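# Move the red plate from tray onto taped table area

## Task

Lift the red plate out of the tray and set it down on the table so that no part of it extends beyond the yellow tape outline. Every other plate must remain inside the tray, with none resting on or overhanging a tray wall, and the tray itself must be left as it was found; each of these conditions counts separately. Everything has to stay put on its own once the robot lets go, since anything the robot is still holding in place does not count. Finish by switching off suction and moving the tool away.

## Robot and tools

ROBOT. A single arm with six joints, listed from base outward: waist (-2.618 to 3.054 rad), shoulder (0.000 to 3.142), elbow (0.000 to 3.142), wrist pitch (-1.571 to 1.571), wrist yaw (-1.571 to 1.571), wrist roll (-2.094 to 2.094). It ends in a vacuum suction cup, not fingers. Because there is only one arm, each command row describes that one arm. The cup point is the centre of the cup's rim (29 mm diameter) when nothing is touching it. The cup opens along the cup point's own +z axis. Starting roughly 7 cm back from the rim, the tool body widens to about 7 cm off-axis, so leave room around it. The elbow cannot fully straighten, and a mounting block or post beneath the base is treated as part of the arm by the clearance check.

FRAME. All poses use the scene frame: origin on the table surface straight below the arm base, +z upward, +y to the left when facing along +x. The base may sit slightly tilted. Reported cup point positions can be wrong, more so at long reach, and motions commonly finish a centimetre or more away from the command, usually too low.

ROW FORMAT. One row is 8 numbers: x, y, z, qw, qx, qy, qz, suction. x, y, z are an absolute target position of the cup point in metres; qw, qx, qy, qz are an absolute target orientation quaternion, w first; both in the scene frame. suction ranges -1 to 1: +1 means full vacuum (about 55 kPa under ambient), smaller positive values request that fraction, and 0.05 or less switches it off. The suction setting persists until changed. To hold an orientation, repeat your own chosen quaternion in every row rather than copying the reported one, which drifts.

execute_actions(actions). actions is a list of actions; each action is a list of up to 15 rows, one row per control step of 1/30 s, so an action lasts 15 steps (0.5 s). If fewer rows are given, the last row is repeated to fill the 15 steps. An empty list simply returns the current state and images. An action is rejected when any target lies more than 0.6 m from the cup point's position at that action's start, measured along any of the cup point's current axes. If any action is malformed, or the first action fails that check against the most recent reported state, the entire call is rejected and nothing moves.

CLIPPING. Each control step, the commanded pose is limited to within 70 mm and 16 degrees of the measured pose, then damped inverse kinematics drives the joints; position wins over orientation when both cannot be met. After an action ends the arm only continues to the last clipped pose, so a distant target needs further actions.

move(target, speed, blocking). target is one 8-number row as above (an absolute pose plus suction). The cup point travels a straight path toward it, rotating the shorter way. speed is in m/s, 0.002 to 0.5, default 0.25; rotation is capped at twice that value in rad/s. The path lasts 0.5 to 10 s and is cut off at 10 s. Suction values are applied at the start. It does not avoid obstacles, the cup point may lag, deviate or exceed speed (especially near full extension), and faster contact or a target deeper past a surface means harder impact and pressing. Its result adds a "move:" line giving the ending (done = at rest near target; off_target, moving, held, fault, etc.), active limits (limits=paced: pose was clipped; limits=held: a check blocked steps, after which the arm may surge), and distance to target. With blocking=false the result comes after 0.5 s while motion continues; execute_actions and move are refused until a result shows the move ended, so use wait or stop.

wait(seconds): 0 to 10; the arm holds its last command, a running move continues, and it returns early if the move ends. stop(): brakes a running move; braking needs space, more at speed; suction is unaffected. zoom_image(camera, region): camera is cam_head_left, cam_head_right or cam_wrist; region is [x0, y0, x1, y1] in pixels from the top-left, at most 504 by 504. finished_scene(scene): pass the current scene number; it is final and reports whether the task succeeded.

RESULTS. Each result shows end_effector_position and end_effector_quat_wxyz, a "Hand target" line (pose the controller is currently driving to), joint positions and torques (torques include offsets, friction and noise and are nonzero even in free air), suction_measured and part_present. A "pose unreachable" line means the clearance check altered or blocked the command. FAULT lines indicate a stop. Images come from cam_head_left, cam_head_right and cam_wrist, each 672x504, with OpenCV-style calibration supplied; actual cameras can deviate by up to about 2.3 degrees and 9 mm.

GRIPPING. With suction on, press the whole rim onto a smooth flat patch of the plate; edges, holes or seams under the rim leak. suction_measured stays near 0 without a seal and settles up to 0.15 below the command when airtight, dipping up to 0.04 as the pump cycles. part_present turns 1 at 0.50 and back to 0 below 0.45. Under vacuum the cup shortens, so a held object sits up to about 10 mm nearer the tool. Vacuum alone can lift an object off its support. To release, lower the object until supported, then set suction to 0.05 or less; the cup may touch it until the tool is 15 mm away. If the cup seals to the table it pins the tool; switch suction off.

CAUTIONS. Never push or drop anything off the table, which fails the task. Avoid drops, slips, slams, hard hits and very hard pushes. Loose objects may occasionally be nudged by an outside disturbance. The robot holds its last command while you compose a reply. Holding loads heats motors: MOTOR HOT appears at 75 °C, the arm stops for 10 s at 90 °C, and at 100 °C the joints stop holding and the arm falls, reported as OVER-TEMPERATURE FAULT.

Each tool is called after "Request:" by a JSON object that holds its "name" and its "arguments".

## Session

I'll start by looking at the scene.

Request:
{"name": "execute_actions", "arguments": {"actions": []}}

Scene clock: 0.00 s.
end_effector_position=(+0.3090, -0.0648, +0.3850) suction_measured=0.00 part_present=0 end_effector_quat_wxyz=(-0.206, +0.672, -0.671, -0.236)
Joint positions: [-0.006  1.672  1.611 -1.486  0.003  0.004]
Joint velocities: [ 0.002 -0.007 -0.002 -0.022  0.007 -0.037]
Joint torques (N m, as the arm reports them, + toward a larger angle): no reading
Hand target: +0.309, -0.065, +0.385; -0.206, +0.672, -0.671, -0.236

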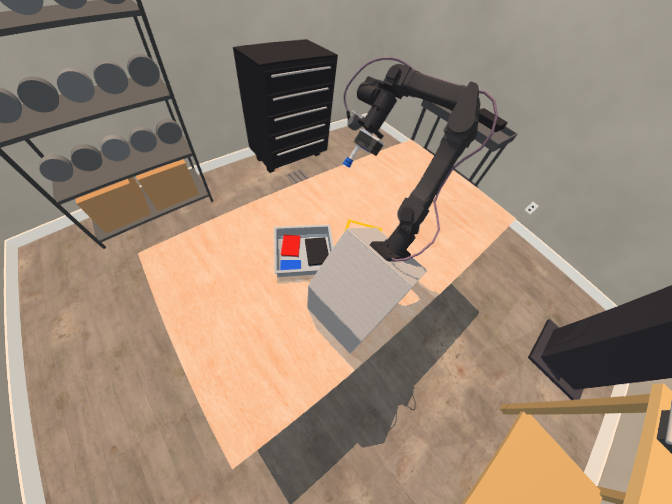

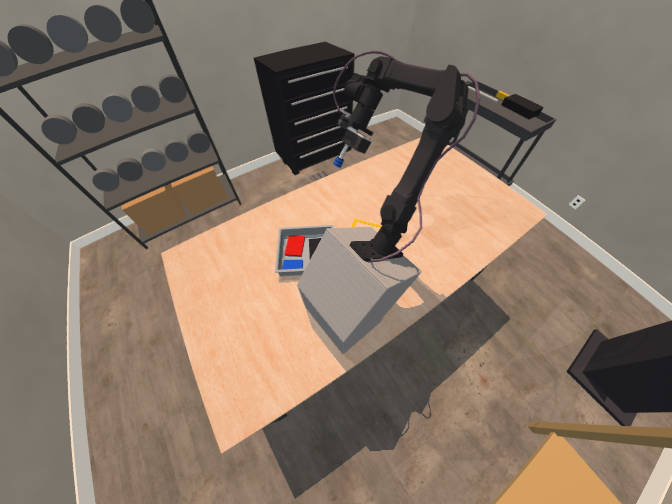

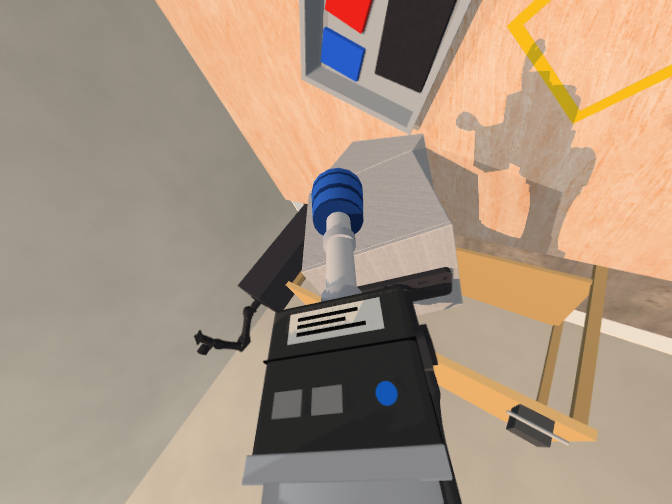

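Request:
{"name": "zoom_image", "arguments": {"camera": "cam_head_left", "region": [260, 200, 400, 300]}}

Request:
{"name": "zoom_image", "arguments": {"camera": "cam_head_right", "region": [260, 200, 400, 300]}}

Request:
{"name": "zoom_image", "arguments": {"camera": "cam_wrist", "region": [280, 0, 672, 200]}}

Region (260, 200, 400, 300) of cam_head_left's 672x504 image, scaled by 3.600, with more detail than that image has; it fills the top 360 rows of this view, and the rest is white.

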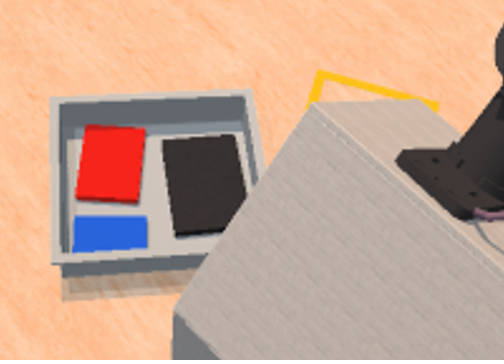

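Region (260, 200, 400, 300) of cam_head_right's 672x504 image, scaled by 3.600, with more detail than that image has; it fills the top 360 rows of this view, and the rest is white.

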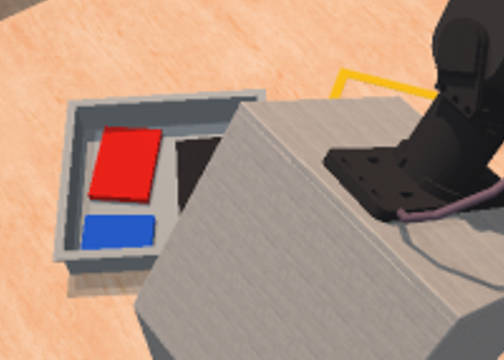

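Region (280, 0, 672, 200) of cam_wrist's 672x504 image, scaled by 1.286, with more detail than that image has; it fills the top 257 rows of this view, and the rest is white.

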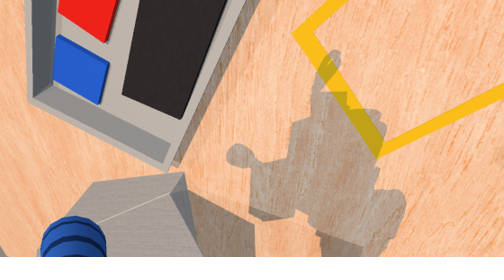

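Request:
{"name": "zoom_image", "arguments": {"camera": "cam_head_left", "region": [270, 220, 340, 285]}}

Request:
{"name": "zoom_image", "arguments": {"camera": "cam_head_right", "region": [270, 220, 340, 285]}}

Region (270, 220, 340, 285) of cam_head_left's 672x504 image, scaled by 7.200, with more detail than that image has; it fills the top 468 rows of this view, and the rest is white.

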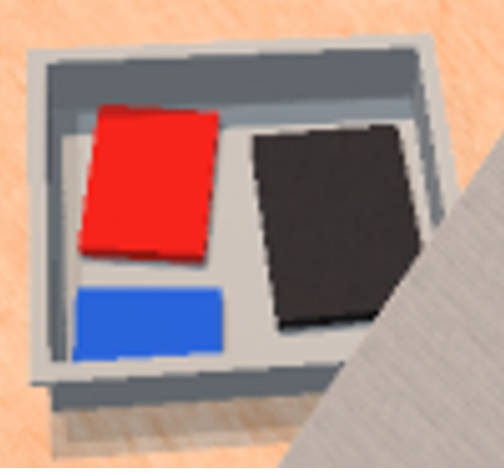

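Region (270, 220, 340, 285) of cam_head_right's 672x504 image, scaled by 7.200, with more detail than that image has; it fills the top 468 rows of this view, and the rest is white.

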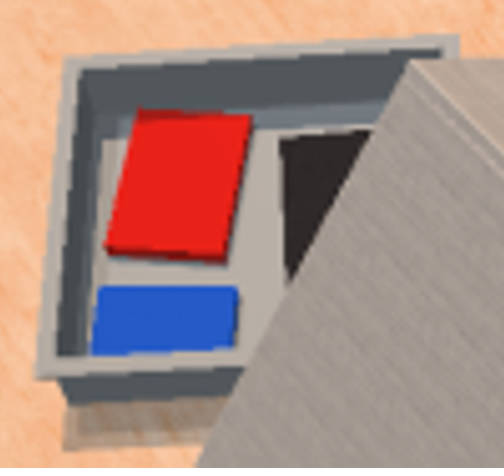

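Request:
{"name": "move", "arguments": {"target": [0.355, 0.135, 0.16, 0, 0.9435, -0.3313, 0, 0], "speed": 0.3}}

Scene clock: 46.57 s.
end_effector_position=(+0.3464, +0.1304, +0.1572) suction_measured=0.00 part_present=0 end_effector_quat_wxyz=(+0.005, +0.944, -0.331, -0.017)
Joint positions: [ 0.415  2.536  1.46  -0.767  0.584 -0.37 ]
Joint velocities: [ 0.002  0.022 -0.012  0.081  0.037  0.022]
Joint torques (N m, as the arm reports them, + toward a larger angle): [ 9.56 -9.93  7.18  0.44  0.12 -0.1 ]
Hand target: +0.360, +0.137, +0.162; -0.005, +0.943, -0.331, -0.001
Off the commanded pose: 0.010 m, 2 deg.
move: done
camera_calibration (this result's frames):
cam_wrist: T_world_to_cam=[[0.541791, -0.840507, -0.00328459, -0.0767994], [-0.557549, -0.362315, 0.746905, 0.0875156], [-0.628969, -0.402835, -0.664922, 0.514095], [0, 0, 0, 1]] pos_world=[0.413753, 0.174253, 0.276215]

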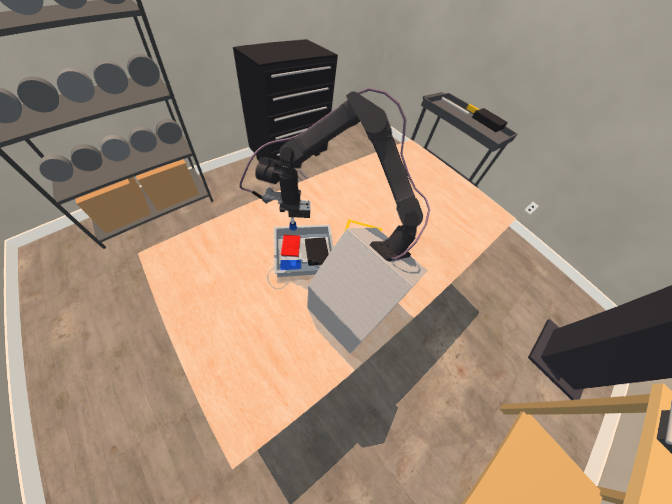

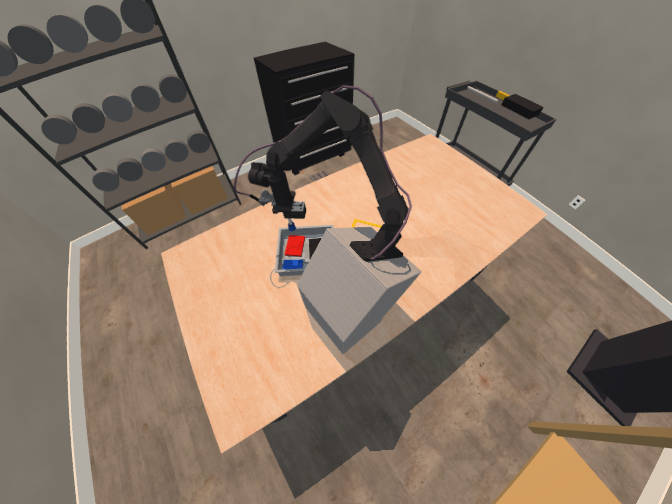

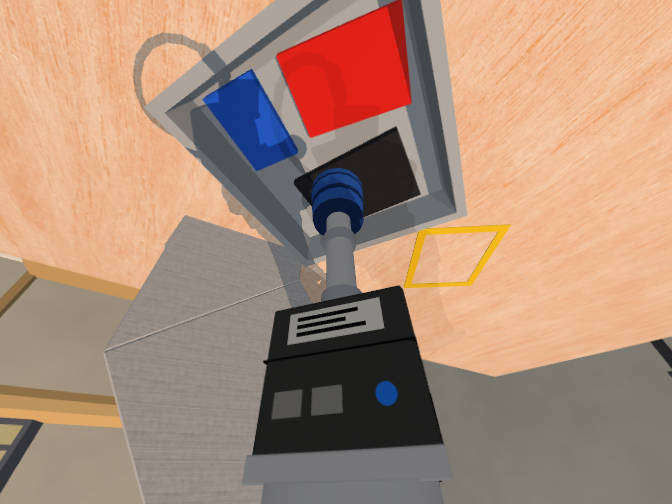

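Request:
{"name": "zoom_image", "arguments": {"camera": "cam_wrist", "region": [260, 0, 428, 150]}}

Request:
{"name": "zoom_image", "arguments": {"camera": "cam_wrist", "region": [392, 200, 532, 305]}}

Region (260, 0, 428, 150) of cam_wrist's 672x504 image, scaled by 3.000, with more detail than that image has; it fills the top 450 rows of this view, and the rest is white.

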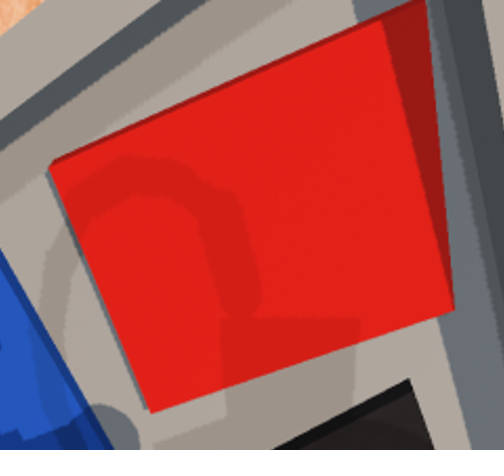

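Region (392, 200, 532, 305) of cam_wrist's 672x504 image, scaled by 3.600, with more detail than that image has; it fills the top 378 rows of this view, and the rest is white.

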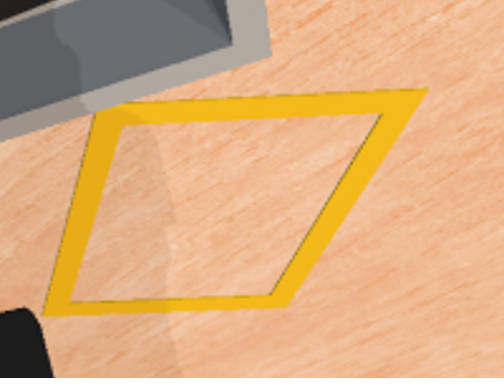

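Request:
{"name": "move", "arguments": {"target": [0.373, 0.136, 0.075, 0, 0.9435, -0.3313, 0, 0], "speed": 0.15}}

Scene clock: 62.07 s.
end_effector_position=(+0.3628, +0.1314, +0.0759) suction_measured=0.00 part_present=0 end_effector_quat_wxyz=(+0.006, +0.944, -0.329, -0.011)
Joint positions: [ 0.286  2.717  1.496 -0.527  0.624 -0.531]
Joint velocities: [-0.007  0.007  0.012  0.022 -0.066 -0.022]
Joint torques (N m, as the arm reports them, + toward a larger angle): [ 9.1  -9.75  6.22  0.43  0.11 -0.08]
Hand target: +0.374, +0.135, +0.075; +0.001, +0.943, -0.331, +0.000
Off the commanded pose: 0.011 m, 1 deg.
move: off_target
camera_calibration (this result's frames):
cam_wrist: T_world_to_cam=[[0.5451, -0.83833, 0.00833686, -0.0874933], [-0.564083, -0.359386, 0.743406, 0.160036], [-0.620223, -0.409933, -0.668788, 0.468772], [0, 0, 0, 1]] pos_world=[0.42871, 0.176332, 0.195267]

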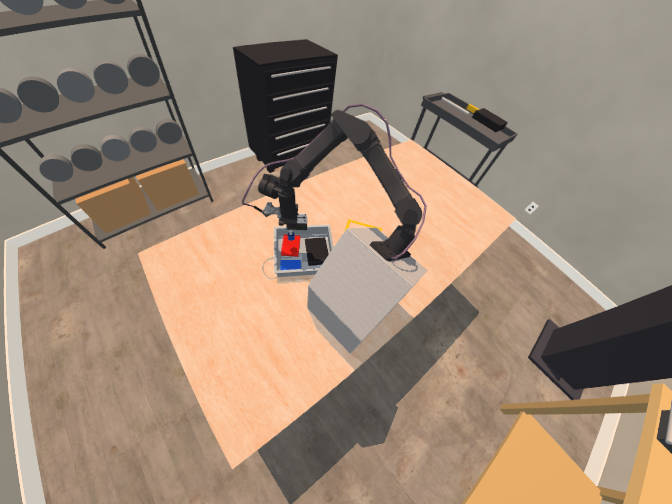

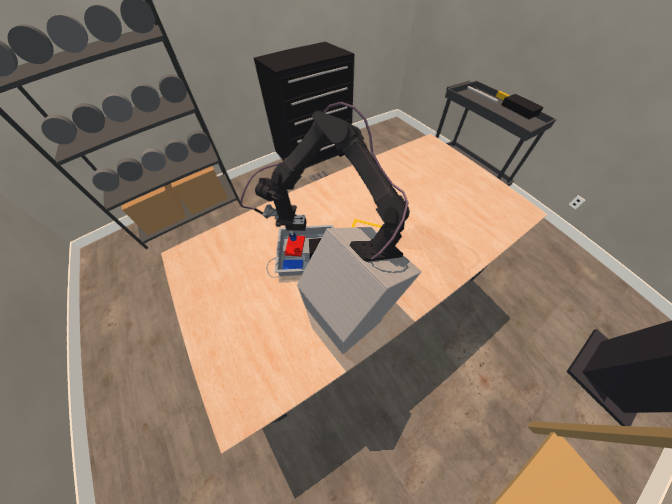

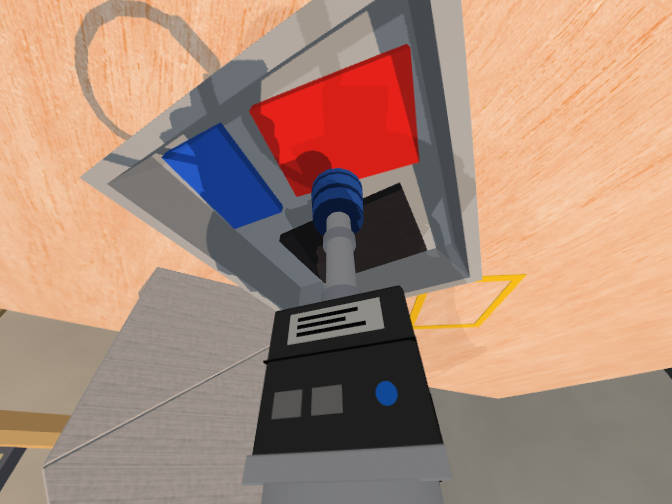

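Request:
{"name": "zoom_image", "arguments": {"camera": "cam_wrist", "region": [240, 30, 440, 210]}}

Region (240, 30, 440, 210) of cam_wrist's 672x504 image, scaled by 2.520, with more detail than that image has; it fills the top 454 rows of this view, and the rest is white.

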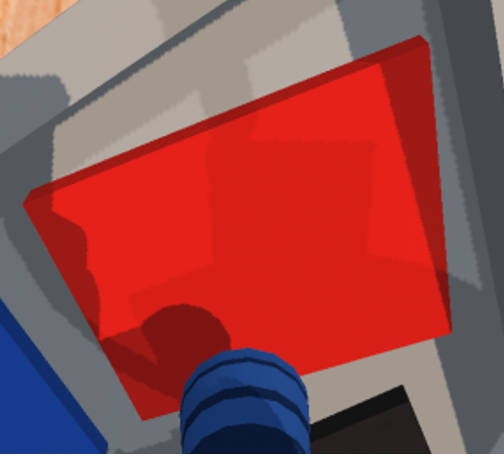

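Request:
{"name": "execute_actions", "arguments": {"actions": [[[0.3733,0.136,0.0745,0,0.9435,-0.3313,0,0],[0.3737,0.136,0.0735,0,0.9435,-0.3313,0,0],[0.3741,0.136,0.072,0,0.9435,-0.3313,0,0],[0.3745,0.136,0.070,0,0.9435,-0.3313,0,0],[0.3749,0.136,0.0675,0,0.9435,-0.3313,0,0],[0.3753,0.136,0.065,0,0.9435,-0.3313,0,0],[0.3757,0.136,0.0625,0,0.9435,-0.3313,0,0],[0.3761,0.136,0.060,0,0.9435,-0.3313,0,0],[0.3765,0.136,0.0575,0,0.9435,-0.3313,0,0],[0.3769,0.136,0.055,0,0.9435,-0.3313,0,0],[0.3773,0.136,0.0525,0,0.9435,-0.3313,0,0],[0.3777,0.136,0.050,0,0.9435,-0.3313,0,0],[0.3781,0.136,0.0475,0,0.9435,-0.3313,0,0],[0.3785,0.136,0.045,0,0.9435,-0.3313,0,0],[0.379,0.136,0.0425,0,0.9435,-0.3313,0,0]],[[0.379,0.136,0.040,0,0.9435,-0.3313,0,1],[0.379,0.136,0.0375,0,0.9435,-0.3313,0,1],[0.379,0.136,0.0355,0,0.9435,-0.3313,0,1],[0.379,0.136,0.0339,0,0.9435,-0.3313,0,1],[0.379,0.136,0.0327,0,0.9435,-0.3313,0,1],[0.379,0.136,0.0317,0,0.9435,-0.3313,0,1],[0.379,0.136,0.0309,0,0.9435,-0.3313,0,1],[0.379,0.136,0.0301,0,0.9435,-0.3313,0,1],[0.379,0.136,0.0293,0,0.9435,-0.3313,0,1],[0.379,0.136,0.0285,0,0.9435,-0.3313,0,1],[0.379,0.136,0.0277,0,0.9435,-0.3313,0,1],[0.379,0.136,0.0269,0,0.9435,-0.3313,0,1],[0.379,0.136,0.0261,0,0.9435,-0.3313,0,1],[0.379,0.136,0.0253,0,0.9435,-0.3313,0,1],[0.379,0.136,0.0245,0,0.9435,-0.3313,0,1]],[[0.379,0.136,0.0237,0,0.9435,-0.3313,0,1],[0.379,0.136,0.0229,0,0.9435,-0.3313,0,1],[0.379,0.136,0.0221,0,0.9435,-0.3313,0,1],[0.379,0.136,0.0213,0,0.9435,-0.3313,0,1],[0.379,0.136,0.0205,0,0.9435,-0.3313,0,1],[0.379,0.136,0.0197,0,0.9435,-0.3313,0,1],[0.379,0.136,0.0189,0,0.9435,-0.3313,0,1],[0.379,0.136,0.0181,0,0.9435,-0.3313,0,1],[0.379,0.136,0.0173,0,0.9435,-0.3313,0,1],[0.379,0.136,0.0165,0,0.9435,-0.3313,0,1],[0.379,0.136,0.0157,0,0.9435,-0.3313,0,1],[0.379,0.136,0.0149,0,0.9435,-0.3313,0,1],[0.379,0.136,0.0141,0,0.9435,-0.3313,0,1],[0.379,0.136,0.0135,0,0.9435,-0.3313,0,1],[0.379,0.136,0.013,0,0.9435,-0.3313,0,1]]]}}

Scene clock: 78.37 s.
end_effector_position=(+0.3692, +0.1335, +0.0176) suction_measured=0.23 part_present=0 end_effector_quat_wxyz=(+0.003, +0.944, -0.329, -0.010)
Joint positions: [ 0.196  2.86   1.557 -0.374  0.632 -0.645]
Joint velocities: [-0.037  0.061  0.022  0.081 -0.081 -0.051]
Joint torques (N m, as the arm reports them, + toward a larger angle): [ 9.15 -9.54  5.73  0.42  0.12 -0.1 ]
Hand target: +0.379, +0.135, +0.013; +0.000, +0.943, -0.332, +0.000
Off the commanded pose: 0.011 m, 1 deg.
camera_calibration (this result's frames):
cam_wrist: T_world_to_cam=[[0.545458, -0.83812, 0.00563057, -0.0888141], [-0.566166, -0.363497, 0.739815, 0.209074], [-0.618007, -0.406725, -0.672787, 0.433438], [0, 0, 0, 1]] pos_world=[0.434683, 0.177851, 0.137436]

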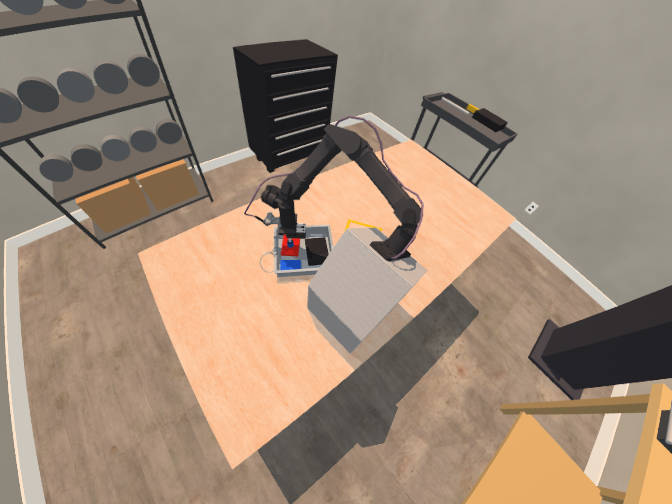

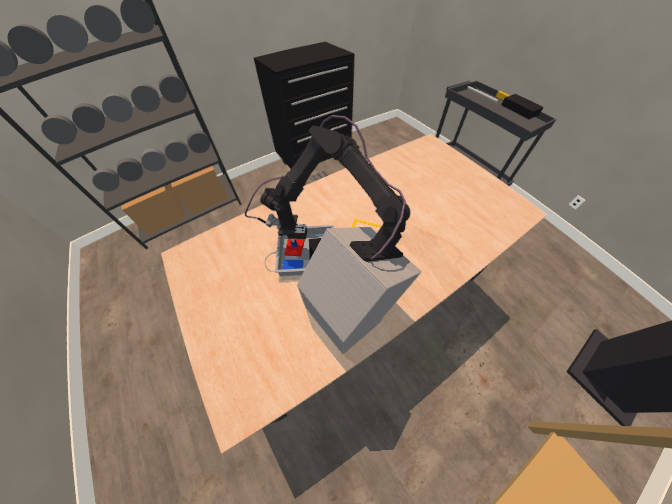

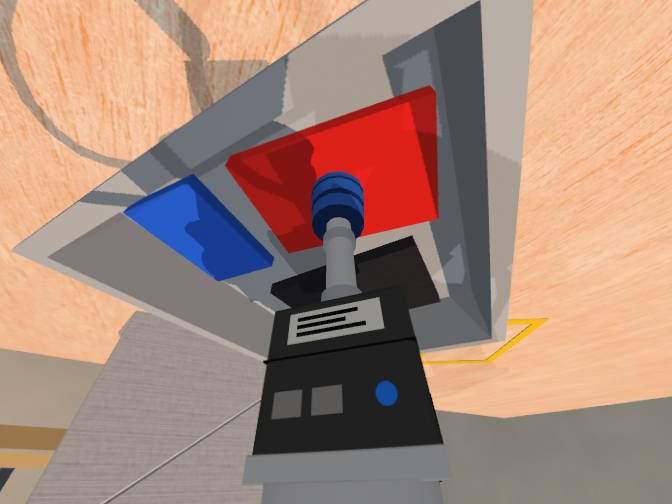

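Sealing has begun. Checking the vacuum level.

Request:
{"name": "execute_actions", "arguments": {"actions": []}}

Scene clock: 79.87 s.
end_effector_position=(+0.3686, +0.1332, +0.0148) suction_measured=0.98 part_present=1 end_effector_quat_wxyz=(+0.004, +0.945, -0.328, -0.011)
Joint positions: [ 0.191  2.866  1.557 -0.367  0.633 -0.651]
Joint velocities: [ 0.002 -0.027 -0.017 -0.037 -0.007 -0.081]
Joint torques (N m, as the arm reports them, + toward a larger angle): [ 9.18 -9.78  5.64  0.43  0.12 -0.1 ]
Hand target: +0.379, +0.135, +0.014; +0.000, +0.943, -0.332, +0.000
Off the commanded pose: 0.011 m, 1 deg.
camera_calibration (this result's frames):
cam_wrist: T_world_to_cam=[[0.546049, -0.837737, 0.0052544, -0.0889663], [-0.565288, -0.363819, 0.740328, 0.210427], [-0.618289, -0.407225, -0.672225, 0.431257], [0, 0, 0, 1]] pos_world=[0.434173, 0.177646, 0.134585]

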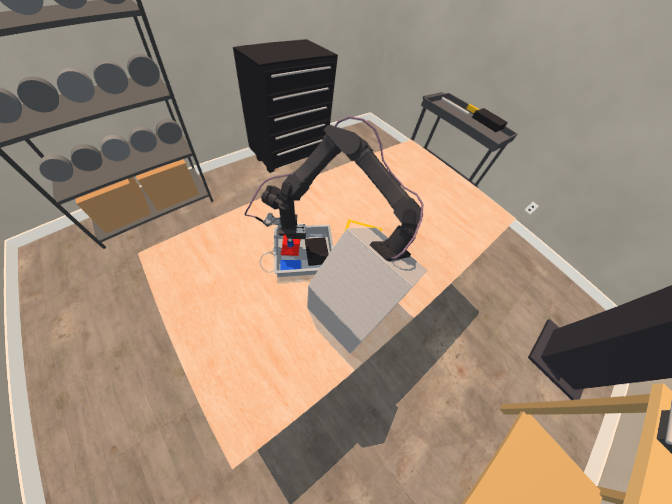

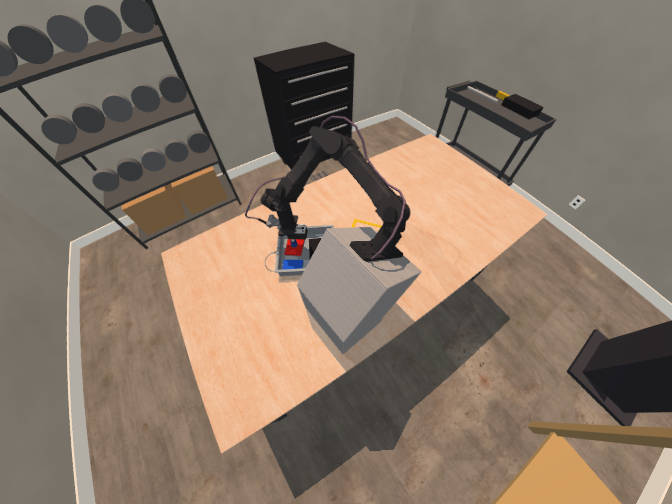

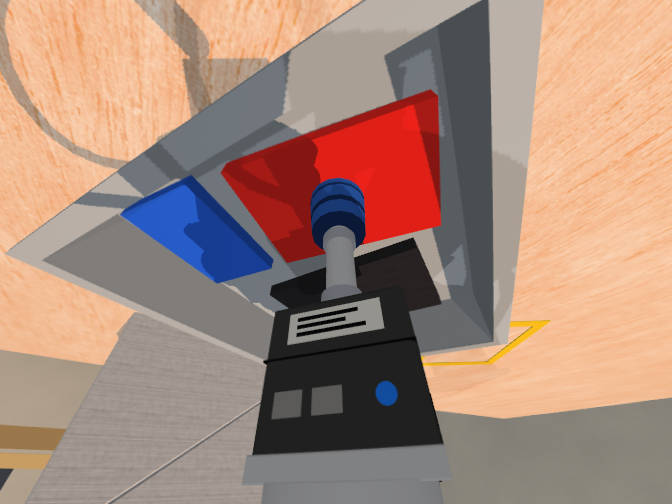

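Request:
{"name": "execute_actions", "arguments": {"actions": [[[0.379,0.136,0.013,0,0.9435,-0.3313,0,1],[0.379,0.136,0.0132,0,0.9435,-0.3313,0,1],[0.3789,0.136,0.0138,0,0.9435,-0.3313,0,1],[0.3788,0.136,0.0148,0,0.9435,-0.3313,0,1],[0.3787,0.136,0.0163,0,0.9435,-0.3313,0,1],[0.3785,0.136,0.0183,0,0.9435,-0.3313,0,1],[0.3783,0.136,0.021,0,0.9435,-0.3313,0,1],[0.378,0.136,0.0242,0,0.9435,-0.3313,0,1],[0.3777,0.136,0.028,0,0.9435,-0.3313,0,1],[0.3773,0.136,0.0323,0,0.9435,-0.3313,0,1],[0.3769,0.136,0.0371,0,0.9435,-0.3313,0,1],[0.3765,0.136,0.0422,0,0.9435,-0.3313,0,1],[0.376,0.136,0.0476,0,0.9435,-0.3313,0,1],[0.3755,0.136,0.0533,0,0.9435,-0.3313,0,1],[0.375,0.136,0.059,0,0.9435,-0.3313,0,1]],[[0.3745,0.136,0.0647,0,0.9435,-0.3313,0,1],[0.374,0.136,0.0704,0,0.9435,-0.3313,0,1],[0.3735,0.136,0.0758,0,0.9435,-0.3313,0,1],[0.3731,0.136,0.0809,0,0.9435,-0.3313,0,1],[0.3727,0.136,0.0857,0,0.9435,-0.3313,0,1],[0.3723,0.136,0.09,0,0.9435,-0.3313,0,1],[0.372,0.136,0.0938,0,0.9435,-0.3313,0,1],[0.3717,0.136,0.097,0,0.9435,-0.3313,0,1],[0.3715,0.136,0.0997,0,0.9435,-0.3313,0,1],[0.3713,0.136,0.1017,0,0.9435,-0.3313,0,1],[0.3712,0.136,0.1032,0,0.9435,-0.3313,0,1],[0.3711,0.136,0.1042,0,0.9435,-0.3313,0,1],[0.371,0.136,0.1048,0,0.9435,-0.3313,0,1],[0.371,0.136,0.105,0,0.9435,-0.3313,0,1],[0.371,0.136,0.105,0,0.9435,-0.3313,0,1]]]}}

Scene clock: 102.60 s.
end_effector_position=(+0.3899, +0.1351, +0.1025) suction_measured=0.98 part_present=1 end_effector_quat_wxyz=(-0.011, +0.939, -0.343, +0.017)
Joint positions: [ 0.318  2.673  1.532 -0.549  0.629 -0.509]
Joint velocities: [ 0.007 -0.002 -0.017 -0.139  0.037  0.125]
Joint torques (N m, as the arm reports them, + toward a larger angle): [ 10.69 -11.56   2.71   0.15   0.     0.06]
Hand target: +0.371, +0.136, +0.105; -0.001, +0.944, -0.331, -0.000
Off the commanded pose: 0.019 m, 3 deg.
camera_calibration (this result's frames):
cam_wrist: T_world_to_cam=[[0.518035, -0.854804, 0.0308318, -0.0888535], [-0.621251, -0.35123, 0.700489, 0.182438], [-0.587951, -0.382032, -0.712997, 0.493039], [0, 0, 0, 1]] pos_world=[0.449252, 0.176482, 0.226479]

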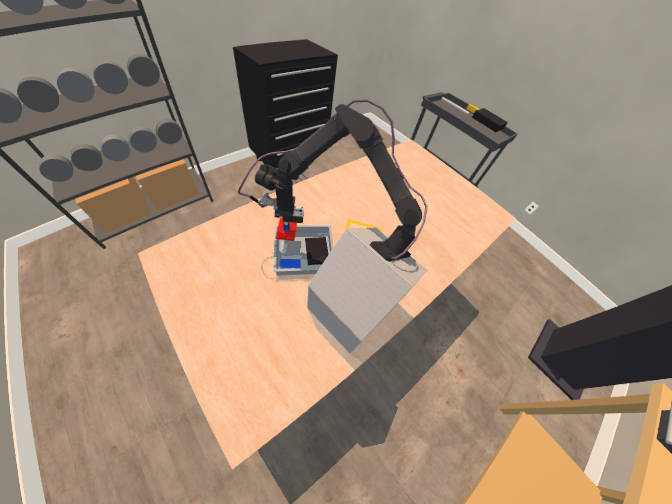

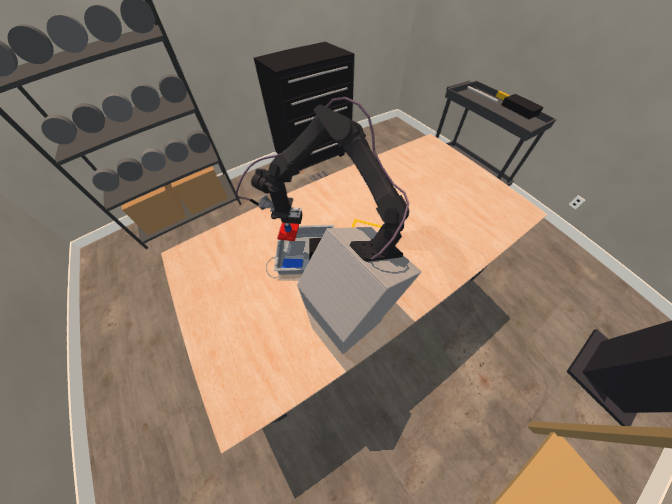

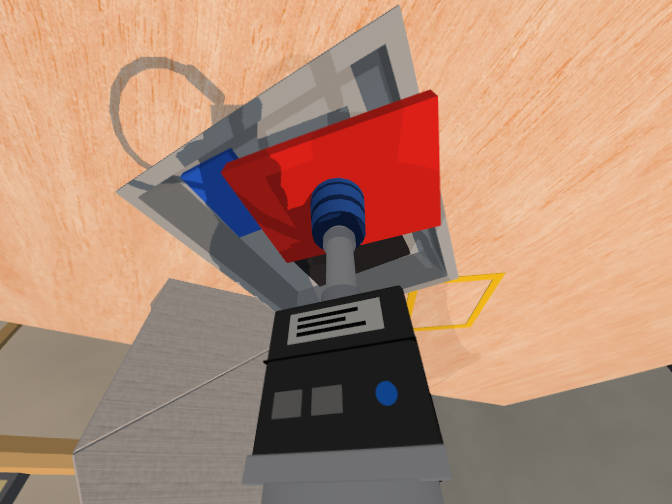

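Request:
{"name": "zoom_image", "arguments": {"camera": "cam_head_left", "region": [270, 220, 340, 285]}}

Request:
{"name": "zoom_image", "arguments": {"camera": "cam_head_right", "region": [270, 220, 340, 285]}}

Region (270, 220, 340, 285) of cam_head_left's 672x504 image, scaled by 7.200, with more detail than that image has; it fills the top 468 rows of this view, and the rest is white.

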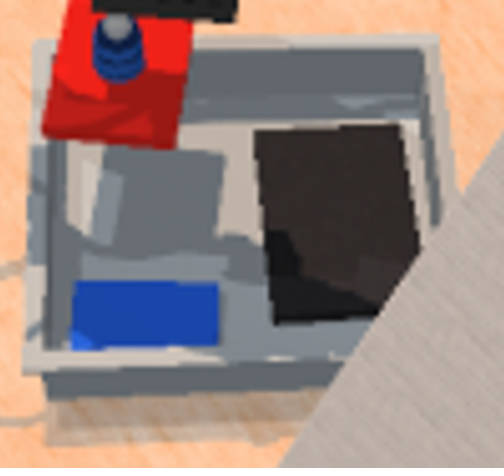

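Region (270, 220, 340, 285) of cam_head_right's 672x504 image, scaled by 7.200, with more detail than that image has; it fills the top 468 rows of this view, and the rest is white.

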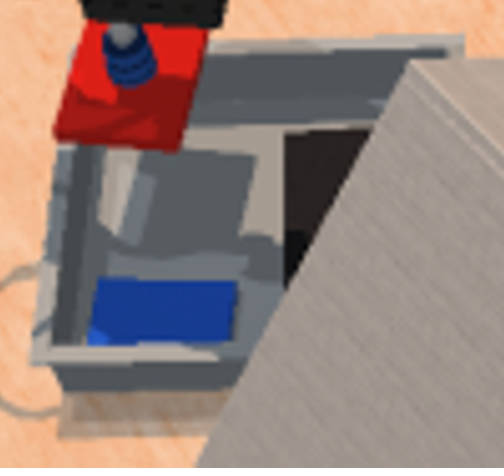

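Request:
{"name": "move", "arguments": {"target": [0.241, -0.177, 0.10, 0, 0.3173, -0.9483, 0, 1], "speed": 0.4}}

Scene clock: 111.37 s.
end_effector_position=(+0.2408, -0.1849, +0.0985) suction_measured=0.98 part_present=1 end_effector_quat_wxyz=(-0.006, -0.323, +0.946, -0.011)
Joint positions: [-0.5    1.696  0.709 -0.178  0.545  0.32 ]
Joint velocities: [ 0.007 -0.027  0.027 -0.095 -0.022  0.095]
Joint torques (N m, as the arm reports them, + toward a larger angle): [ 4.2  -7.89  0.87  0.47 -0.02  0.08]
Hand target: +0.236, -0.180, +0.098; -0.005, -0.318, +0.948, -0.008
Off the commanded pose: 0.008 m, 2 deg.
move: done
camera_calibration (this result's frames):
cam_wrist: T_world_to_cam=[[-0.944873, -0.326012, 0.0305019, 0.164977], [-0.208428, 0.670685, 0.711857, 0.0686126], [-0.252531, 0.666257, -0.701662, 0.392297], [0, 0, 0, 1]] pos_world=[0.26925, -0.253604, 0.221385]

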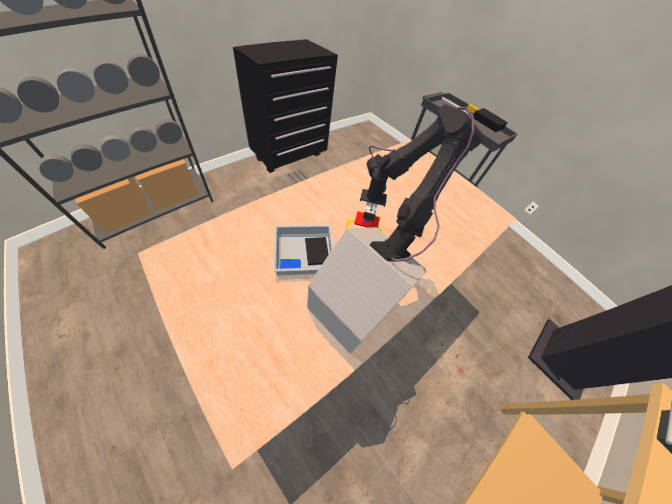

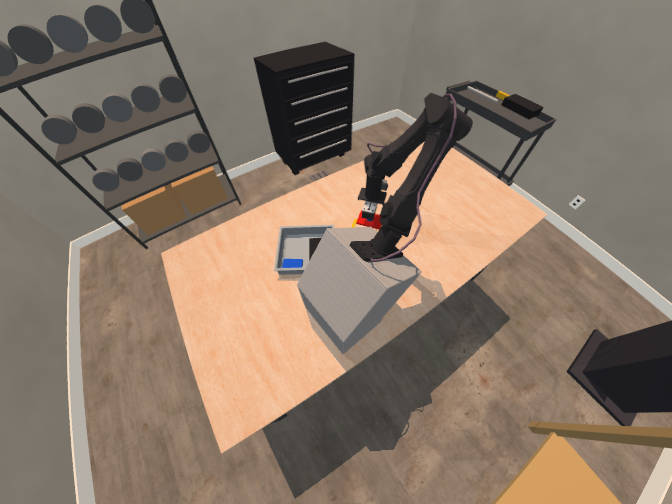

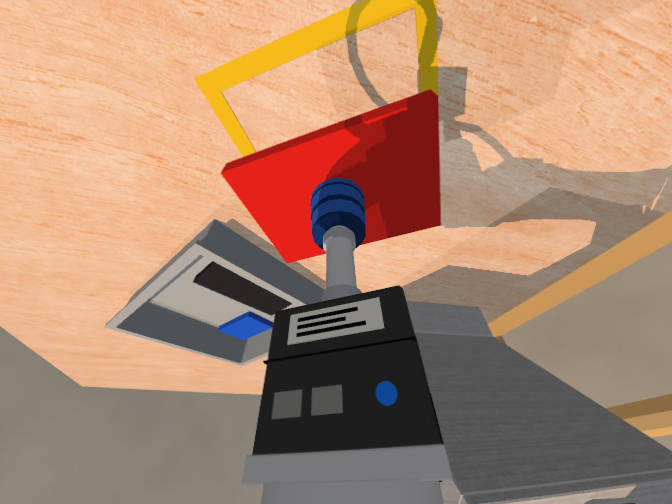

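Request:
{"name": "zoom_image", "arguments": {"camera": "cam_wrist", "region": [180, 0, 460, 280]}}

Request:
{"name": "zoom_image", "arguments": {"camera": "cam_head_left", "region": [270, 220, 340, 285]}}

Region (180, 0, 460, 280) of cam_wrist's 672x504 image, scaled by 1.800, with more detail than that image has.

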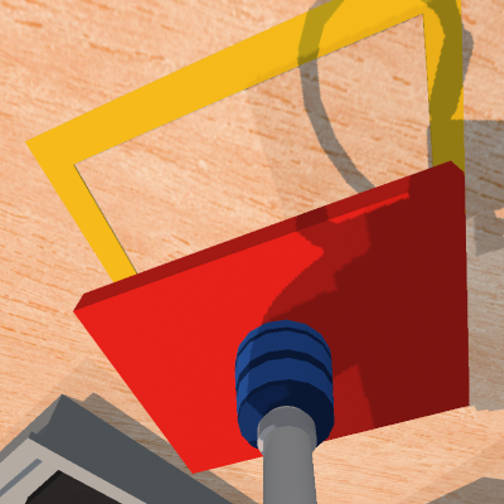

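Region (270, 220, 340, 285) of cam_head_left's 672x504 image, scaled by 7.200, with more detail than that image has; it fills the top 468 rows of this view, and the rest is white.

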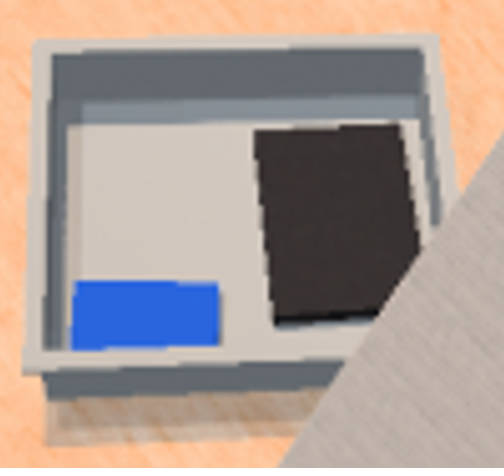

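Request:
{"name": "move", "arguments": {"target": [0.247, -0.189, 0.035, 0, 0.3173, -0.9483, 0, 1], "speed": 0.12}}

Scene clock: 130.67 s.
end_effector_position=(+0.2384, -0.1844, +0.0389) suction_measured=0.98 part_present=1 end_effector_quat_wxyz=(-0.007, -0.320, +0.947, +0.006)
Joint positions: [-0.618  1.919  0.748  0.033  0.48   0.217]
Joint velocities: [-0.012 -0.012  0.002 -0.007  0.007  0.051]
Joint torques (N m, as the arm reports them, + toward a larger angle): [ 4.19 -6.47  3.59  0.44 -0.05 -0.13]
Hand target: +0.247, -0.190, +0.035; -0.001, -0.318, +0.948, -0.001
Off the commanded pose: 0.010 m, 1 deg.
move: done
camera_calibration (this result's frames):
cam_wrist: T_world_to_cam=[[-0.946307, -0.321645, 0.0323804, 0.16581], [-0.195609, 0.649472, 0.734794, 0.102363], [-0.257373, 0.689007, -0.677517, 0.353851], [0, 0, 0, 1]] pos_world=[0.268002, -0.256956, 0.159155]

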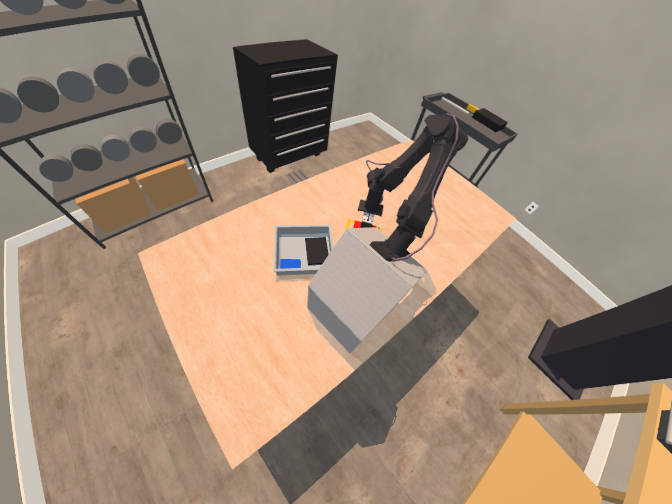

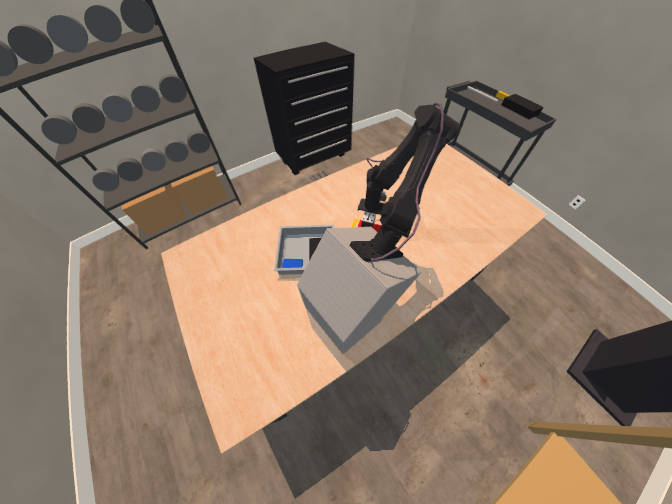

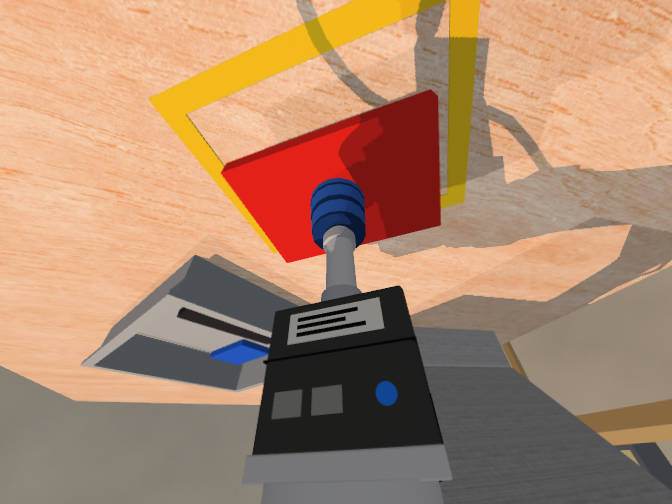

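Request:
{"name": "zoom_image", "arguments": {"camera": "cam_wrist", "region": [140, 60, 320, 270]}}

Request:
{"name": "zoom_image", "arguments": {"camera": "cam_wrist", "region": [360, 0, 520, 240]}}

Region (140, 60, 320, 270) of cam_wrist's 672x504 image, scaled by 2.400, with more detail than that image has; it fills the left 432 columns of this view, and the rest is white.

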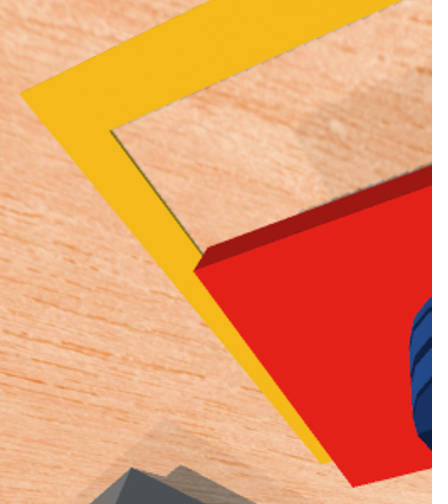

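Region (360, 0, 520, 240) of cam_wrist's 672x504 image, scaled by 2.100, with more detail than that image has.

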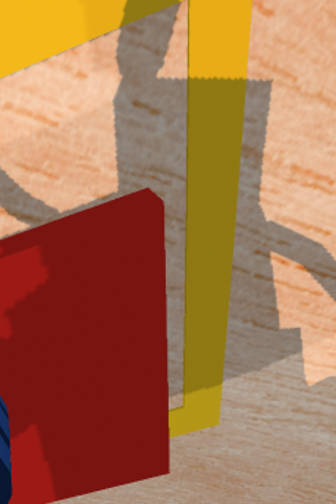

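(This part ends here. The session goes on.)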